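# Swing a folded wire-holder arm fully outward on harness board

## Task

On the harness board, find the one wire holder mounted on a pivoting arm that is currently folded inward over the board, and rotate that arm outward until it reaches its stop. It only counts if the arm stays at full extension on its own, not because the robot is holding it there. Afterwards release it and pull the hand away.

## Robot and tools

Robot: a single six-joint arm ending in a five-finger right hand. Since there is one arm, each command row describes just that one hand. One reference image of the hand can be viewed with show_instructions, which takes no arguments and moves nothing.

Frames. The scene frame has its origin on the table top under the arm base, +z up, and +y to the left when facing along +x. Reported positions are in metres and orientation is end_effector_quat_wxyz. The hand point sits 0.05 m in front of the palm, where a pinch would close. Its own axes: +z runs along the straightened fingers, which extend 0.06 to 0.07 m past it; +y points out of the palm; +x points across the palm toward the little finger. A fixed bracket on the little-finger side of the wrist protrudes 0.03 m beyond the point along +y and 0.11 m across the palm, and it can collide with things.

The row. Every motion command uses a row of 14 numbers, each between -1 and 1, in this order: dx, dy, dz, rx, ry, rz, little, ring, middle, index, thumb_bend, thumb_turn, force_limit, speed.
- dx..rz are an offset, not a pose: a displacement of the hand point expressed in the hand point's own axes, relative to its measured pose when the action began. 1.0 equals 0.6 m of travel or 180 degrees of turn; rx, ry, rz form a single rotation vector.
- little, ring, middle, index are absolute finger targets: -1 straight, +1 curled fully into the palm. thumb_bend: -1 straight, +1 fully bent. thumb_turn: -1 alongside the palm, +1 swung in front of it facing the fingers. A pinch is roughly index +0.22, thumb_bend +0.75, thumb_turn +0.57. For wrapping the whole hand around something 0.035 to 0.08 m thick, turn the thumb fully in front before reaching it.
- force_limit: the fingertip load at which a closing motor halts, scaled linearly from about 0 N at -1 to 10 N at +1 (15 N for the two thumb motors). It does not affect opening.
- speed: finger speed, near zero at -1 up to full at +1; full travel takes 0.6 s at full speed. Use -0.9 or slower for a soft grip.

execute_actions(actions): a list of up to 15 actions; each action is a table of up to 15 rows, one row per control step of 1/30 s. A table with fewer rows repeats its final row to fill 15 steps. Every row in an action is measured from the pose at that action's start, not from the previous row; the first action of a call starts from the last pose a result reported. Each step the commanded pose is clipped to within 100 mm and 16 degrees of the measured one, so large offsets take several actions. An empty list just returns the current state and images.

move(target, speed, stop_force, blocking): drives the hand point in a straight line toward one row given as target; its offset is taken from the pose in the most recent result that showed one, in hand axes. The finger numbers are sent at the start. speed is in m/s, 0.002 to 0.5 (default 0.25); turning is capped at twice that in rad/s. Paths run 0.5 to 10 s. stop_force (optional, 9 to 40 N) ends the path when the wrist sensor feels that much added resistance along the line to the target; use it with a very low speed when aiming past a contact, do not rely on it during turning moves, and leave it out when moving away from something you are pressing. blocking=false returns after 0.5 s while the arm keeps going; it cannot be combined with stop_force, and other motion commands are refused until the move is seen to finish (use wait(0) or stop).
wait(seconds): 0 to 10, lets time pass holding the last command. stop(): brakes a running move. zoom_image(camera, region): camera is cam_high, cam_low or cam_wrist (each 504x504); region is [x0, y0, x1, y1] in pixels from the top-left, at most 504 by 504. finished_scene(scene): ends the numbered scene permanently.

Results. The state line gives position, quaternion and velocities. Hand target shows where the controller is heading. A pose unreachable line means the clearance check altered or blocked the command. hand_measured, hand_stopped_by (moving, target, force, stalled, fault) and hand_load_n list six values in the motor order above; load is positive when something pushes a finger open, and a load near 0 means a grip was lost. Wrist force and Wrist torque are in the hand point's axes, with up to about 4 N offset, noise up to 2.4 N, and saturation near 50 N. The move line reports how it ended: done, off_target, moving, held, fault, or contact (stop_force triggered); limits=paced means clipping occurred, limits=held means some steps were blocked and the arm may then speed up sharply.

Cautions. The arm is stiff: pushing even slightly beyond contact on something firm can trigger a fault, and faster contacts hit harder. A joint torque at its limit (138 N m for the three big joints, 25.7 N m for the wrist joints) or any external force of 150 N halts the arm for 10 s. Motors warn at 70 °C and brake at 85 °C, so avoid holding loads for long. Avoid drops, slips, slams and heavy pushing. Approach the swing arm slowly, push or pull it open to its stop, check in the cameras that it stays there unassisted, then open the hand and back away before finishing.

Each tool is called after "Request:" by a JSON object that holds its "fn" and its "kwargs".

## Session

Request:
{"fn": "execute_actions", "kwargs": {"actions": []}}

Scene clock: 0.00 s.
end_effector_position=(+0.7870, -0.0443, +0.3600) hand_measured=(-1.000, -1.000, -1.000, -1.000, -1.000, -1.000) hand_load_n=(+0.0, +0.0, +0.0, +0.0, +0.0, +0.0) hand_stopped_by=(target, target, target, target, target, target) hand_force_limit=0.00 hand_speed=-0.80 end_effector_quat_wxyz=(+0.029, +0.741, +0.335, +0.581) end_effector_velocity=(-0.000, +0.000, -0.000) end_effector_angular_velocity=(+0.000, -0.000, +0.001)
Joint positions: [-0.082 -1.176  1.319  0.249  1.488  0.444]
Joint velocities: [ 0.  0.  0. -0. -0. -0.]
Motor temperatures (°C, as the motors report them): [24 23 23 29 28 31]
Wrist force (N, on the end effector, along its own x y z axes, offset not removed): no reading
Wrist torque (N m, same axes, about the end effector's origin, offset not removed): no reading
Hand target: +0.787, -0.044, +0.360; +0.029, +0.741, +0.335, +0.581
camera_calibration (this result's frames):
cam_wrist: T_world_to_cam=[[0.453579, -0.823991, 0.339566, -0.512079], [-0.597495, -0.563857, -0.570144, 0.652173], [0.66126, 0.0557169, -0.748085, -0.11583], [0, 0, 0, 1]] pos_world=[0.698533, -0.0477624, 0.459066]

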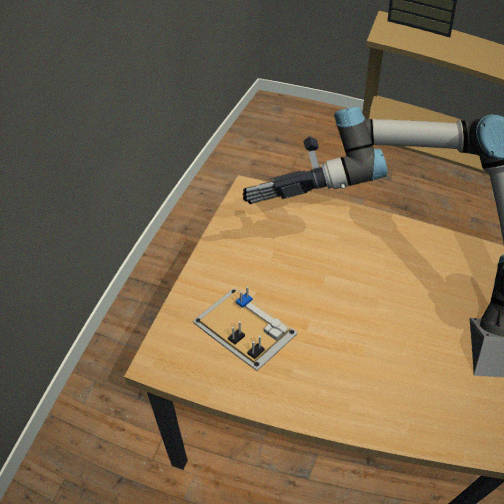

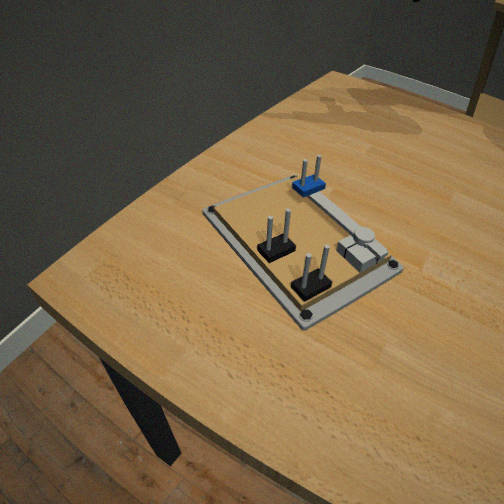

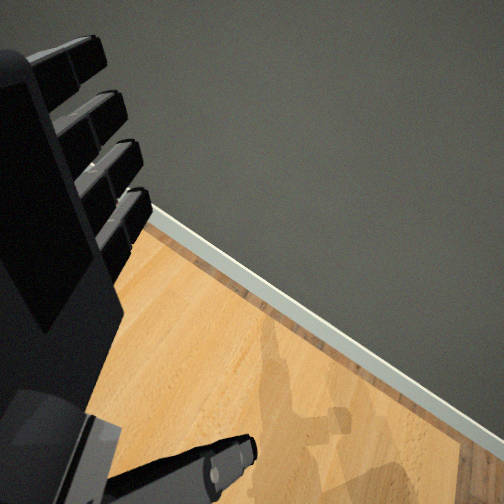

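Request:
{"fn": "zoom_image", "kwargs": {"camera": "cam_low", "region": [190, 140, 420, 340]}}

Request:
{"fn": "zoom_image", "kwargs": {"camera": "cam_high", "region": [180, 275, 310, 380]}}

Region (190, 140, 420, 340) of cam_low's 504x504 image, scaled by 2.191, with more detail than that image has; it fills the top 438 rows of this view, and the rest is white.

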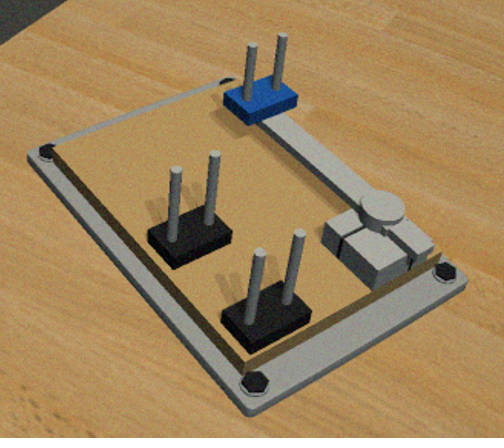

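Region (180, 275, 310, 380) of cam_high's 504x504 image, scaled by 3.877, with more detail than that image has; it fills the top 407 rows of this view, and the rest is white.

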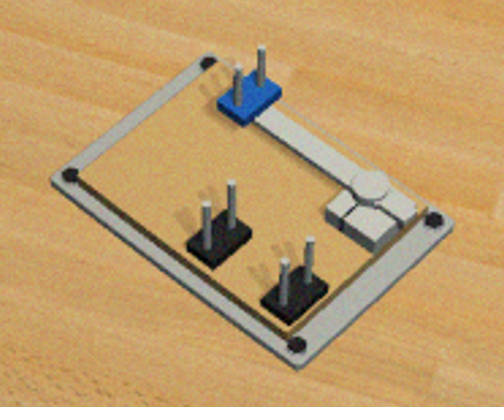

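Request:
{"fn": "move", "kwargs": {"target": [-0.1398, -0.3503, 0.0951, -0.0781, -0.2257, 0.2389, -1, -1, -1, -1, -1, 1, 0, 0.5], "speed": 0.3}}

Scene clock: 9.50 s.
end_effector_position=(+0.7331, +0.0885, +0.1867) hand_measured=(-1.000, -1.000, -1.000, -1.000, -1.000, +1.000) hand_load_n=(+0.0, +0.0, +0.0, +0.0, +0.0, +0.0) hand_stopped_by=(target, target, target, target, target, target) hand_force_limit=0.00 hand_speed=0.50 end_effector_quat_wxyz=(+0.018, +0.944, -0.034, +0.327) end_effector_velocity=(-0.000, +0.000, -0.000) end_effector_angular_velocity=(-0.000, +0.001, +0.001)
Joint positions: [ 0.184 -0.605  0.818  0.645  2.28   1.492]
Joint velocities: [ 0.    -0.     0.002 -0.001 -0.    -0.001]
Motor temperatures (°C, as the motors report them): [24 23 23 29 28 31]
Wrist force (N, on the end effector, along its own x y z axes, offset not removed): [-0.4 0.1 0.7]
Wrist torque (N m, same axes, about the end effector's origin, offset not removed): [-0.04 0.09 -0.25]
Hand target: +0.733, +0.089, +0.187; +0.018, +0.944, -0.034, +0.326
Off the commanded pose: 0.009 m, 4 deg.
move: held; limits=held; held on 6 of 65 steps, including the last
pose unreachable: on one or more control steps of this call, first in action 0 (counted from 0), an arm could not follow its commanded pose, so it was not sent that pose on those steps. On the call's last step it was still not sent that pose. It may still have moved: this result reports where it is.
cause: the commanded pose would bring two parts of the arm too close to each other (joints 4 (wrist 1) to 6 (wrist 3) lie between them).
camera_calibration (this result's frames):
cam_wrist: T_world_to_cam=[[-0.155611, -0.986131, -0.0577188, 0.215784], [-0.982361, 0.16062, -0.0957541, 0.725434], [0.103697, 0.0418003, -0.99373, 0.238659], [0, 0, 0, 1]] pos_world=[0.721468, 0.0862954, 0.319081]

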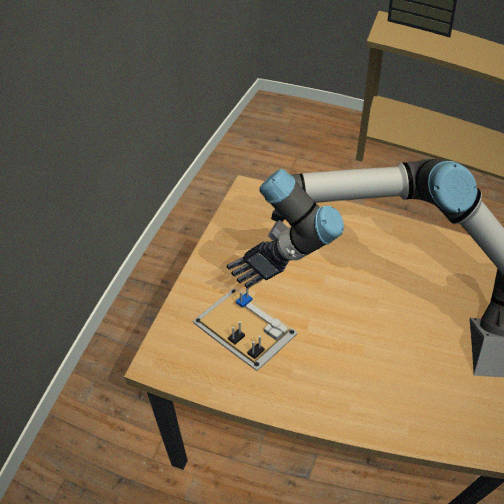

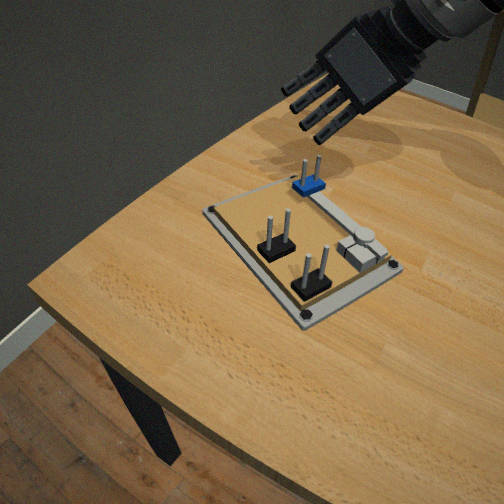

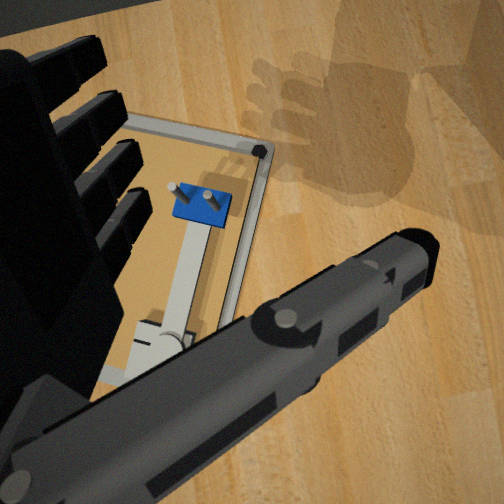

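Request:
{"fn": "execute_actions", "kwargs": {"actions": []}}

Scene clock: 10.80 s.
end_effector_position=(+0.7330, +0.0886, +0.1866) hand_measured=(-1.000, -1.000, -1.000, -1.000, -1.000, +1.000) hand_load_n=(+0.0, +0.0, +0.0, +0.0, +0.0, +0.0) hand_stopped_by=(target, target, target, target, target, target) hand_force_limit=0.00 hand_speed=0.50 end_effector_quat_wxyz=(+0.018, +0.944, -0.033, +0.326) end_effector_velocity=(-0.000, -0.000, -0.000) end_effector_angular_velocity=(-0.000, +0.000, -0.000)
Joint positions: [ 0.184 -0.605  0.818  0.645  2.28   1.492]
Joint velocities: [-0.  0.  0. -0.  0.  0.]
Motor temperatures (°C, as the motors report them): [24 23 23 29 28 31]
Wrist force (N, on the end effector, along its own x y z axes, offset not removed): [-0.2 1.8 -0.8]
Wrist torque (N m, same axes, about the end effector's origin, offset not removed): [0.28 0.12 -0.12]
Hand target: +0.733, +0.089, +0.187; +0.018, +0.944, -0.034, +0.326
Off the commanded pose: 0.008 m, 4 deg.
previous command not reached: its pose would have brought two parts of the arm too close to each other.
camera_calibration (this result's frames):
cam_wrist: T_world_to_cam=[[-0.155454, -0.986154, -0.0577507, 0.215727], [-0.982396, 0.160463, -0.0956494, 0.725417], [0.103592, 0.041865, -0.993738, 0.23866], [0, 0, 0, 1]] pos_world=[0.721459, 0.0863461, 0.319009]

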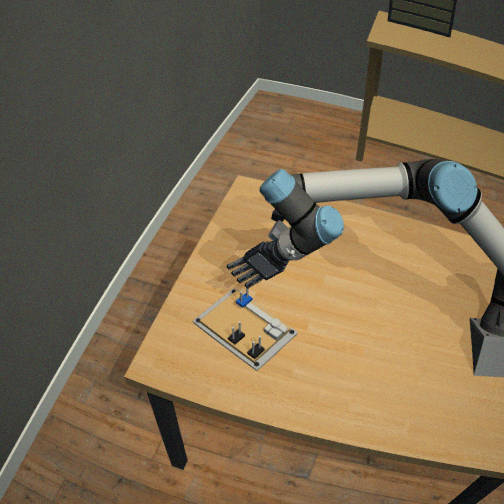

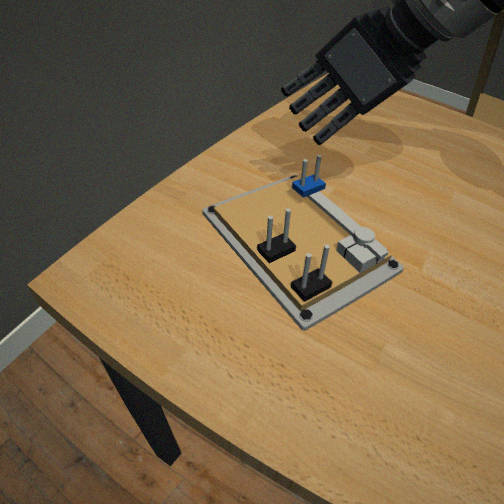

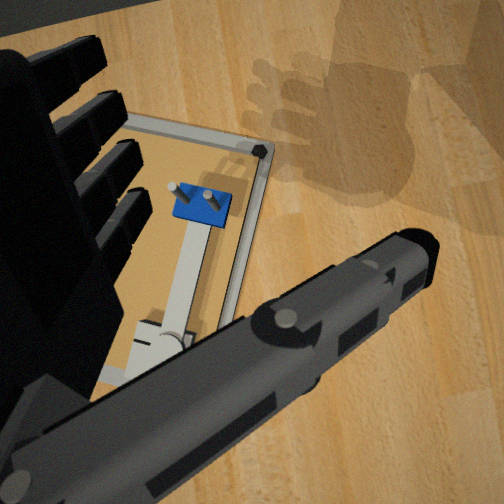

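Request:
{"fn": "zoom_image", "kwargs": {"camera": "cam_wrist", "region": [90, 110, 330, 400]}}

Request:
{"fn": "zoom_image", "kwargs": {"camera": "cam_low", "region": [190, 140, 420, 340]}}

Region (90, 110, 330, 400) of cam_wrist's 504x504 image, scaled by 1.738, with more detail than that image has; it fills the left 417 columns of this view, and the rest is white.

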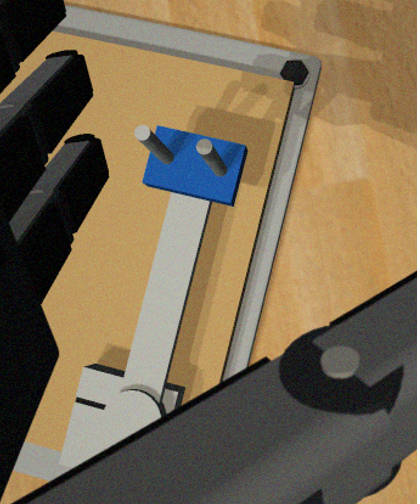

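Region (190, 140, 420, 340) of cam_low's 504x504 image, scaled by 2.191, with more detail than that image has; it fills the top 438 rows of this view, and the rest is white.

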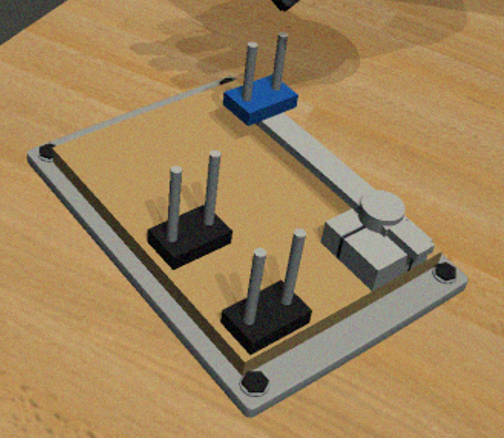

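Request:
{"fn": "move", "kwargs": {"target": [-0.1094, -0.0230, 0.0973, 0.0556, 0, 0, -1, -1, -1, -1, -1, 1, 0, 0.5], "speed": 0.12}}

Scene clock: 22.43 s.
end_effector_position=(+0.7186, +0.1026, +0.1003) hand_measured=(-1.000, -1.000, -1.000, -1.000, -1.000, +1.000) hand_load_n=(+0.0, +0.0, +0.0, +0.0, +0.0, +0.0) hand_stopped_by=(target, target, target, target, target, target) hand_force_limit=0.00 hand_speed=0.50 end_effector_quat_wxyz=(-0.064, +0.942, -0.005, +0.328) end_effector_velocity=(-0.000, +0.000, -0.002) end_effector_angular_velocity=(+0.004, -0.005, +0.004)
Joint positions: [ 0.086 -0.69   1.12   0.404  2.042  1.417]
Joint velocities: [-0.004 -0.004  0.012 -0.013 -0.009 -0.006]
Motor temperatures (°C, as the motors report them): [24 23 23 29 28 31]
Wrist force (N, on the end effector, along its own x y z axes, offset not removed): [-0.3 -1.2 0.6]
Wrist torque (N m, same axes, about the end effector's origin, offset not removed): [-0.22 0.08 -0.25]
Hand target: +0.719, +0.103, +0.100; -0.065, +0.942, -0.005, +0.328
Off the commanded pose: 0.000 m, 0 deg.
move: done
camera_calibration (this result's frames):
cam_wrist: T_world_to_cam=[[-0.0485429, -0.979935, -0.193316, 0.158488], [-0.993821, 0.0667285, -0.0886977, 0.717851], [0.0998176, 0.187815, -0.977119, 0.139837], [0, 0, 0, 1]] pos_world=[0.707151, 0.0811434, 0.230948]

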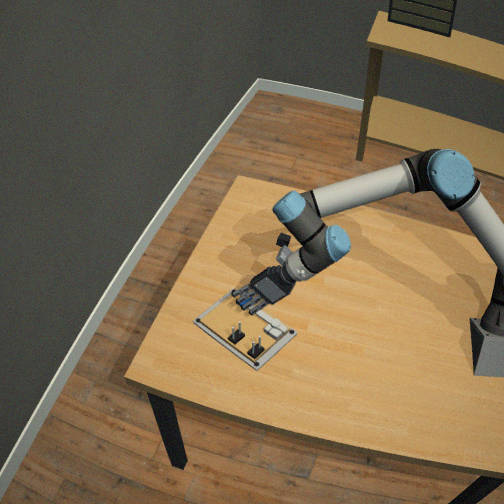

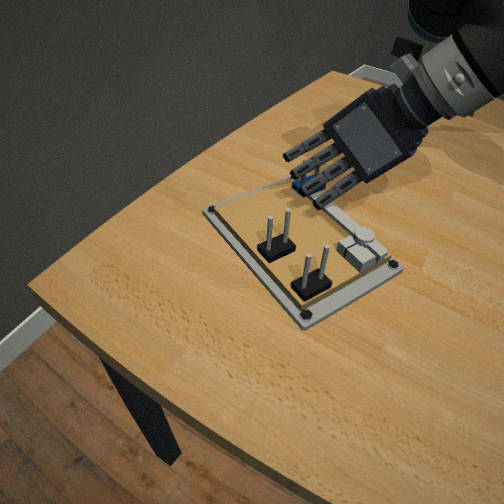

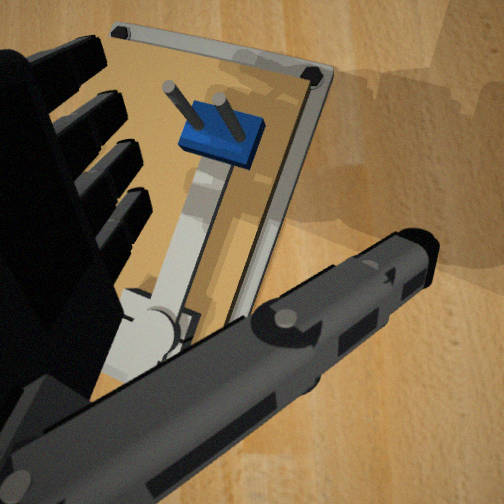

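Request:
{"fn": "zoom_image", "kwargs": {"camera": "cam_wrist", "region": [80, 60, 330, 400]}}

Region (80, 60, 330, 400) of cam_wrist's 504x504 image, scaled by 1.482, with more detail than that image has; it fills the left 371 columns of this view, and the rest is white.

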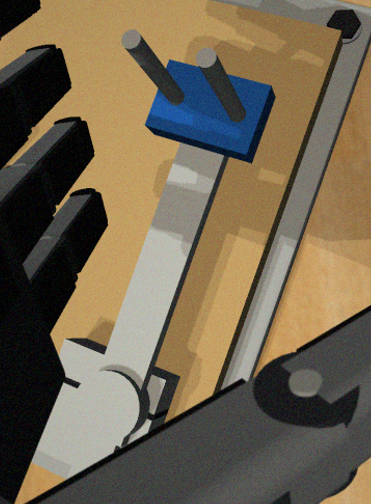

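Request:
{"fn": "move", "kwargs": {"target": [-0.02267, 0.00457, 0.02846, 0, 0, 0, -1, -1, -1, -1, -1, 1, 0, 0.5], "speed": 0.04, "stop_force": 10}}

Scene clock: 25.43 s.
end_effector_position=(+0.7186, +0.1027, +0.0786) hand_measured=(-1.000, -1.000, -1.000, -1.000, -1.000, +1.000) hand_load_n=(+0.0, +0.0, +0.0, +0.0, +0.0, +0.0) hand_stopped_by=(target, target, target, target, target, target) hand_force_limit=0.00 hand_speed=0.50 end_effector_quat_wxyz=(-0.065, +0.942, -0.005, +0.328) end_effector_velocity=(+0.000, -0.000, -0.003) end_effector_angular_velocity=(-0.000, +0.000, -0.000)
Joint positions: [ 0.066 -0.679  1.149  0.357  2.029  1.401]
Joint velocities: [-0.002  0.002  0.003 -0.006 -0.001 -0.002]
Motor temperatures (°C, as the motors report them): [24 23 23 29 28 31]
Wrist force (N, on the end effector, along its own x y z axes, offset not removed): [0.9 0.0 0.5]
Wrist torque (N m, same axes, about the end effector's origin, offset not removed): [-0.14 -0.10 -0.10]
Hand target: +0.719, +0.103, +0.078; -0.065, +0.942, -0.005, +0.328
Off the commanded pose: 0.000 m, 0 deg.
move: done
camera_calibration (this result's frames):
cam_wrist: T_world_to_cam=[[-0.0485494, -0.979927, -0.193352, 0.154333], [-0.993823, 0.0667334, -0.0886691, 0.715919], [0.0997923, 0.187853, -0.977114, 0.118654], [0, 0, 0, 1]] pos_world=[0.707149, 0.0811697, 0.209259]

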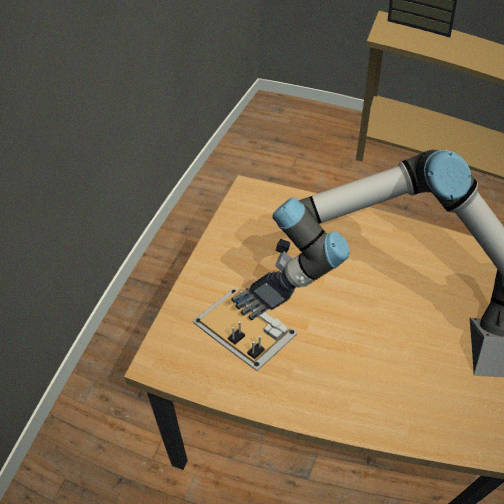

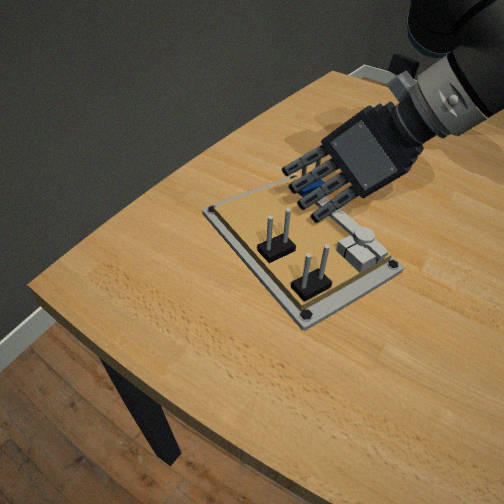

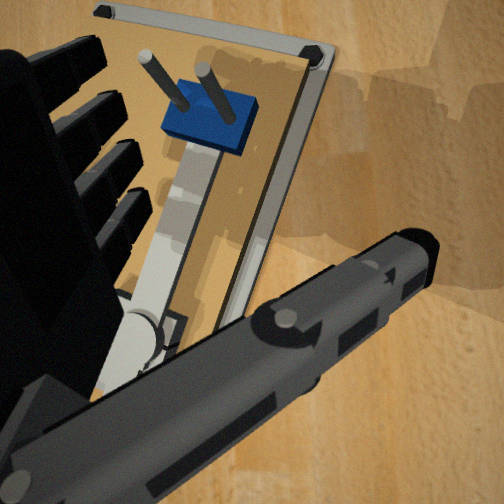

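Request:
{"fn": "move", "kwargs": {"target": [-0.01638, 0.09167, -0.02773, 0, 0, 0, -1, -1, -1, -1, -1, 1, 0, 0.5], "speed": 0.04, "stop_force": 12}}

Scene clock: 27.67 s.
end_effector_position=(+0.7024, +0.0470, +0.0785) hand_measured=(-1.000, -1.000, -1.000, -1.000, -1.000, +1.000) hand_load_n=(+0.0, +0.0, +0.0, +0.0, +0.0, +0.0) hand_stopped_by=(target, target, target, target, target, target) hand_force_limit=0.00 hand_speed=0.50 end_effector_quat_wxyz=(-0.065, +0.942, -0.005, +0.328) end_effector_velocity=(-0.001, -0.003, -0.000) end_effector_angular_velocity=(-0.001, +0.000, -0.000)
Joint positions: [-0.008 -0.797  1.285  0.314  1.978  1.342]
Joint velocities: [-0.004 -0.005  0.006 -0.002 -0.002 -0.003]
Motor temperatures (°C, as the motors report them): [24 23 23 29 28 31]
Wrist force (N, on the end effector, along its own x y z axes, offset not removed): [1.9 -1.6 0.7]
Wrist torque (N m, same axes, about the end effector's origin, offset not removed): [0.04 0.29 -0.06]
Hand target: +0.702, +0.047, +0.079; -0.065, +0.942, -0.005, +0.328
Off the commanded pose: 0.000 m, 0 deg.
move: done
camera_calibration (this result's frames):
cam_wrist: T_world_to_cam=[[-0.0485823, -0.979906, -0.193455, 0.0990437], [-0.993826, 0.0667661, -0.0886107, 0.703481], [0.0997463, 0.187956, -0.977099, 0.130674], [0, 0, 0, 1]] pos_world=[0.690915, 0.025524, 0.209177]

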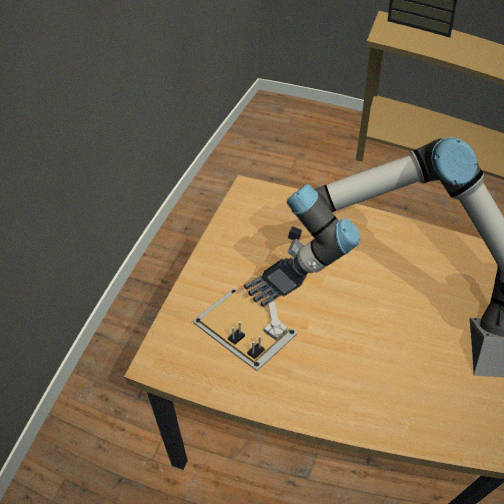

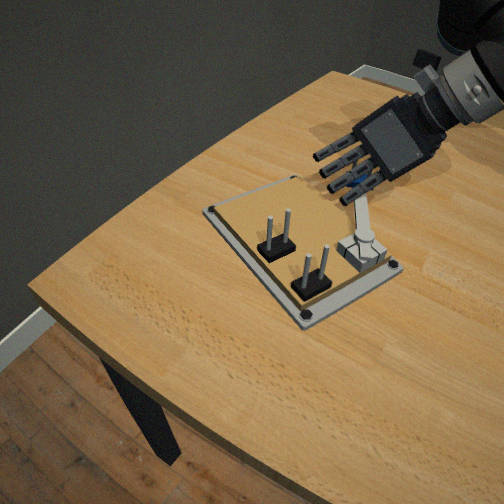

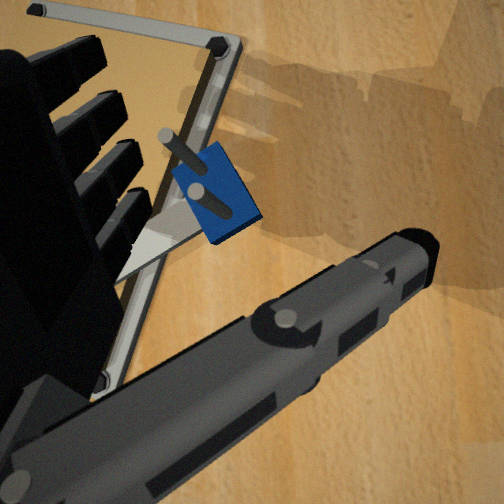

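Request:
{"fn": "move", "kwargs": {"target": [-0.05338, 0.01904, -0.04557, 0, 0, 0, -1, -1, -1, -1, -1, 1, 0, 0.5], "speed": 0.04, "stop_force": 10}}

Scene clock: 31.27 s.
end_effector_position=(+0.6609, +0.0343, +0.0785) hand_measured=(-1.000, -1.000, -1.000, -1.000, -1.000, +1.000) hand_load_n=(+0.0, +0.0, +0.0, +0.0, +0.0, +0.0) hand_stopped_by=(target, target, target, target, target, target) hand_force_limit=0.00 hand_speed=0.50 end_effector_quat_wxyz=(-0.065, +0.942, -0.005, +0.328) end_effector_velocity=(-0.002, -0.001, +0.000) end_effector_angular_velocity=(-0.000, -0.000, -0.000)
Joint positions: [-0.019 -0.894  1.452  0.24   1.97   1.334]
Joint velocities: [-0.001 -0.006  0.01  -0.005 -0.    -0.001]
Motor temperatures (°C, as the motors report them): [24 23 23 29 28 31]
Wrist force (N, on the end effector, along its own x y z axes, offset not removed): [3.0 -2.6 0.9]
Wrist torque (N m, same axes, about the end effector's origin, offset not removed): [-0.31 0.23 0.02]
Hand target: +0.661, +0.034, +0.079; -0.065, +0.942, -0.005, +0.328
Off the commanded pose: 0.000 m, 0 deg.
move: done
camera_calibration (this result's frames):
cam_wrist: T_world_to_cam=[[-0.0486116, -0.979904, -0.193458, 0.0845976], [-0.993833, 0.0667785, -0.0885191, 0.663178], [0.099659, 0.187962, -0.977107, 0.137234], [0, 0, 0, 1]] pos_world=[0.649525, 0.0128166, 0.209163]

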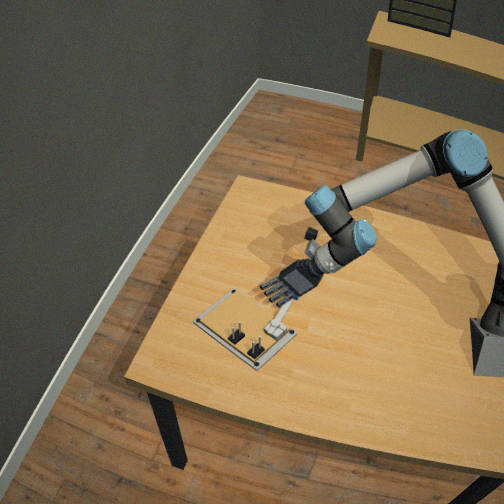

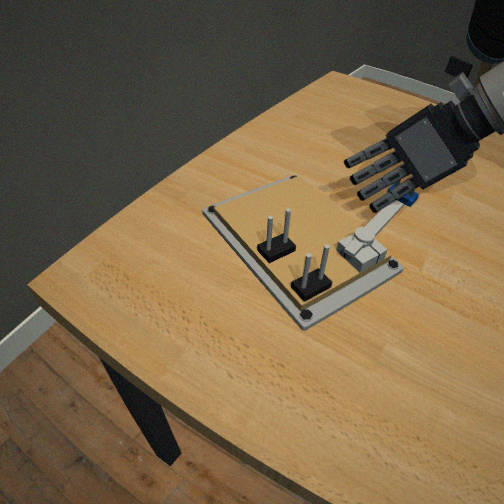

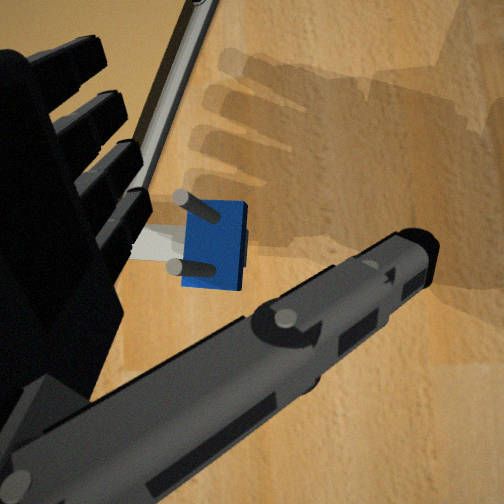

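Request:
{"fn": "move", "kwargs": {"target": [-0.03193, -0.01376, -0.02322, 0, 0, 0, -1, -1, -1, -1, -1, 1, 0, 0.5], "speed": 0.012, "stop_force": 9}}

Scene clock: 34.20 s.
end_effector_position=(+0.6425, +0.0401, +0.0787) hand_measured=(-1.000, -1.000, -1.000, -1.000, -1.000, +1.000) hand_load_n=(+0.0, +0.0, +0.0, -4.5, +0.0, +0.0) hand_stopped_by=(target, target, target, target, target, target) hand_force_limit=0.00 hand_speed=0.50 end_effector_quat_wxyz=(-0.065, +0.942, -0.005, +0.328) end_effector_velocity=(+0.003, -0.001, -0.001) end_effector_angular_velocity=(-0.000, +0.000, +0.004)
Joint positions: [-0.006 -0.918  1.511  0.21   1.98   1.344]
Joint velocities: [-0.003  0.005 -0.01   0.006 -0.004 -0.005]
Motor temperatures (°C, as the motors report them): [24 23 23 29 28 31]
Wrist force (N, on the end effector, along its own x y z axes, offset not removed): [16.8 3.3 2.1]
Wrist torque (N m, same axes, about the end effector's origin, offset not removed): [-0.58 0.76 0.89]
Hand target: +0.643, +0.040, +0.079; -0.065, +0.942, -0.005, +0.328
Off the commanded pose: 0.006 m, 0 deg.
move: contact
camera_calibration (this result's frames):
cam_wrist: T_world_to_cam=[[-0.048908, -0.979883, -0.193487, 0.0895672], [-0.993798, 0.0671102, -0.0886648, 0.644427], [0.099866, 0.18795, -0.977088, 0.138013], [0, 0, 0, 1]] pos_world=[0.631028, 0.0185782, 0.209319]

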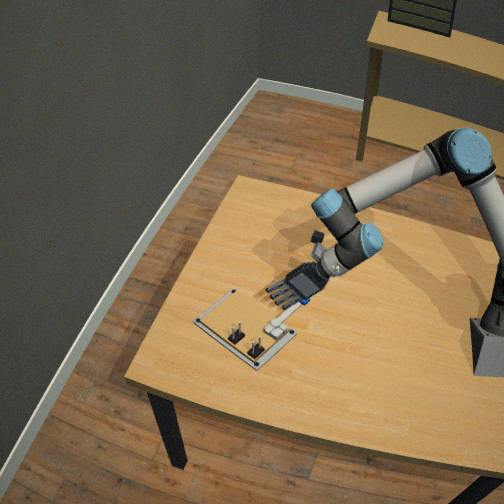

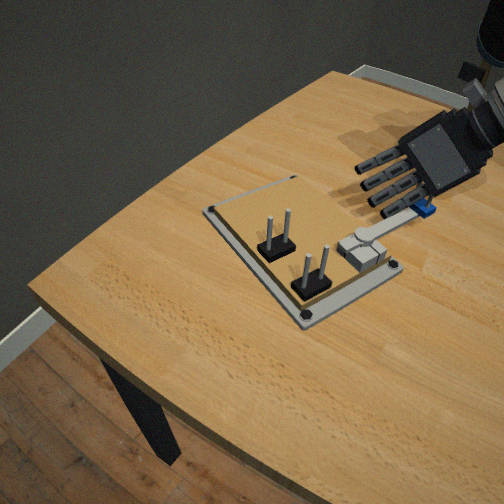

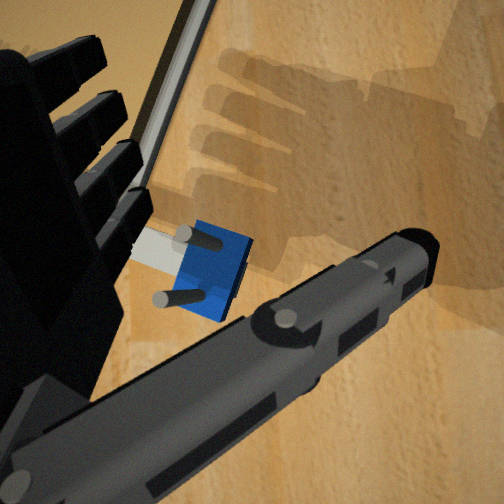

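Request:
{"fn": "move", "kwargs": {"target": [0.14977, -0.02382, -0.13459, 0, 0, 0, -1, -1, -1, -1, -1, 1, 0, 0.5], "speed": 0.15}}

Scene clock: 36.33 s.
end_effector_position=(+0.6624, +0.0398, +0.1984) hand_measured=(-1.000, -1.000, -1.000, -1.000, -1.000, +1.000) hand_load_n=(+0.0, +0.0, +0.0, +0.0, +0.0, +0.0) hand_stopped_by=(target, target, target, target, target, target) hand_force_limit=0.00 hand_speed=0.50 end_effector_quat_wxyz=(-0.064, +0.942, -0.005, +0.328) end_effector_velocity=(+0.001, -0.000, +0.003) end_effector_angular_velocity=(-0.001, +0.002, -0.001)
Joint positions: [ 0.111 -0.936  1.26   0.52   2.059  1.439]
Joint velocities: [ 0.003  0.002 -0.01   0.011  0.003  0.003]
Motor temperatures (°C, as the motors report them): [24 23 23 29 28 31]
Wrist force (N, on the end effector, along its own x y z axes, offset not removed): [1.4 -1.0 0.4]
Wrist torque (N m, same axes, about the end effector's origin, offset not removed): [-0.24 -0.19 -0.07]
Hand target: +0.662, +0.040, +0.199; -0.064, +0.942, -0.005, +0.328
Off the commanded pose: 0.000 m, 0 deg.
move: done
camera_calibration (this result's frames):
cam_wrist: T_world_to_cam=[[-0.0488219, -0.979921, -0.193316, 0.113365], [-0.993779, 0.0670543, -0.0889205, 0.674883], [0.100098, 0.187772, -0.977099, 0.25286], [0, 0, 0, 1]] pos_world=[0.650908, 0.0183549, 0.328996]

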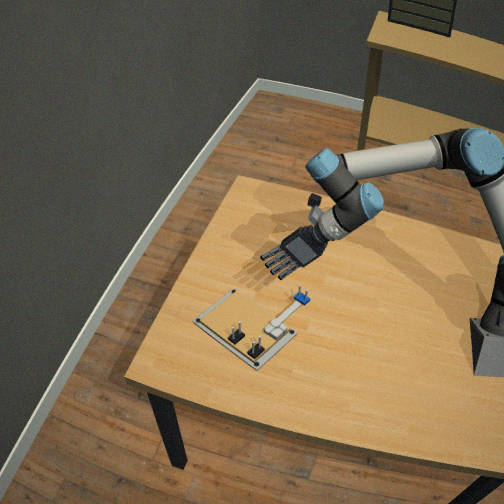

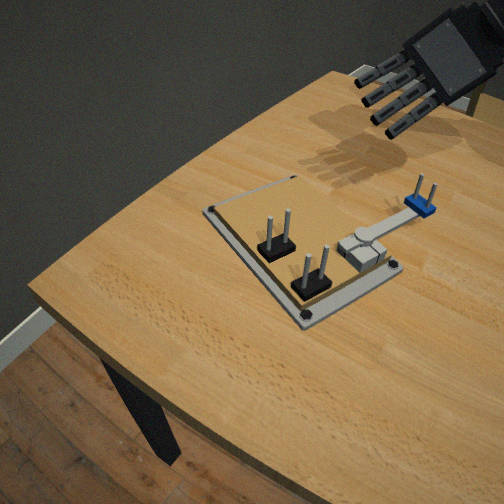

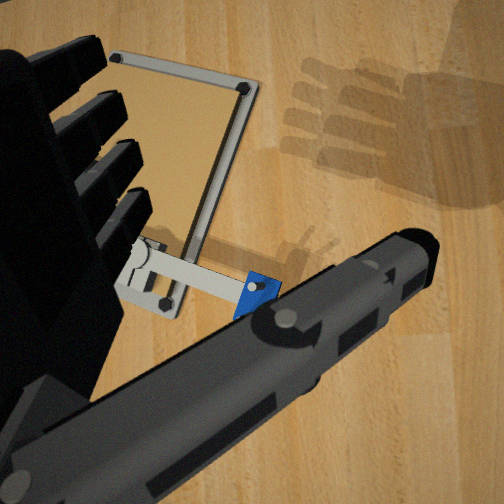

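Request:
{"fn": "zoom_image", "kwargs": {"camera": "cam_low", "region": [190, 140, 460, 340]}}

Request:
{"fn": "zoom_image", "kwargs": {"camera": "cam_wrist", "region": [100, 40, 330, 340]}}

Region (190, 140, 460, 340) of cam_low's 504x504 image, scaled by 1.867, with more detail than that image has; it fills the top 373 rows of this view, and the rest is white.

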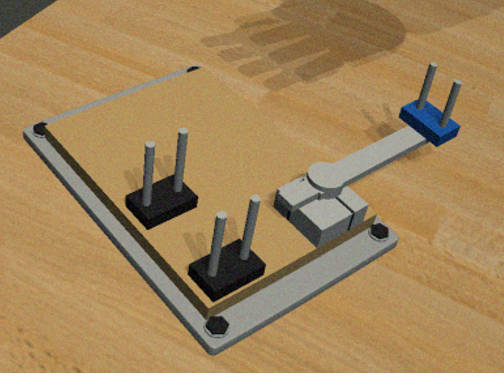

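Region (100, 40, 330, 340) of cam_wrist's 504x504 image, scaled by 1.680, with more detail than that image has; it fills the left 386 columns of this view, and the rest is white.

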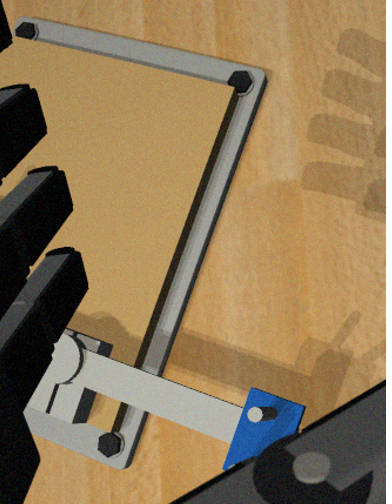

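Request:
{"fn": "finished_scene", "kwargs": {"scene": 2}}

The scene is finished: the task was done.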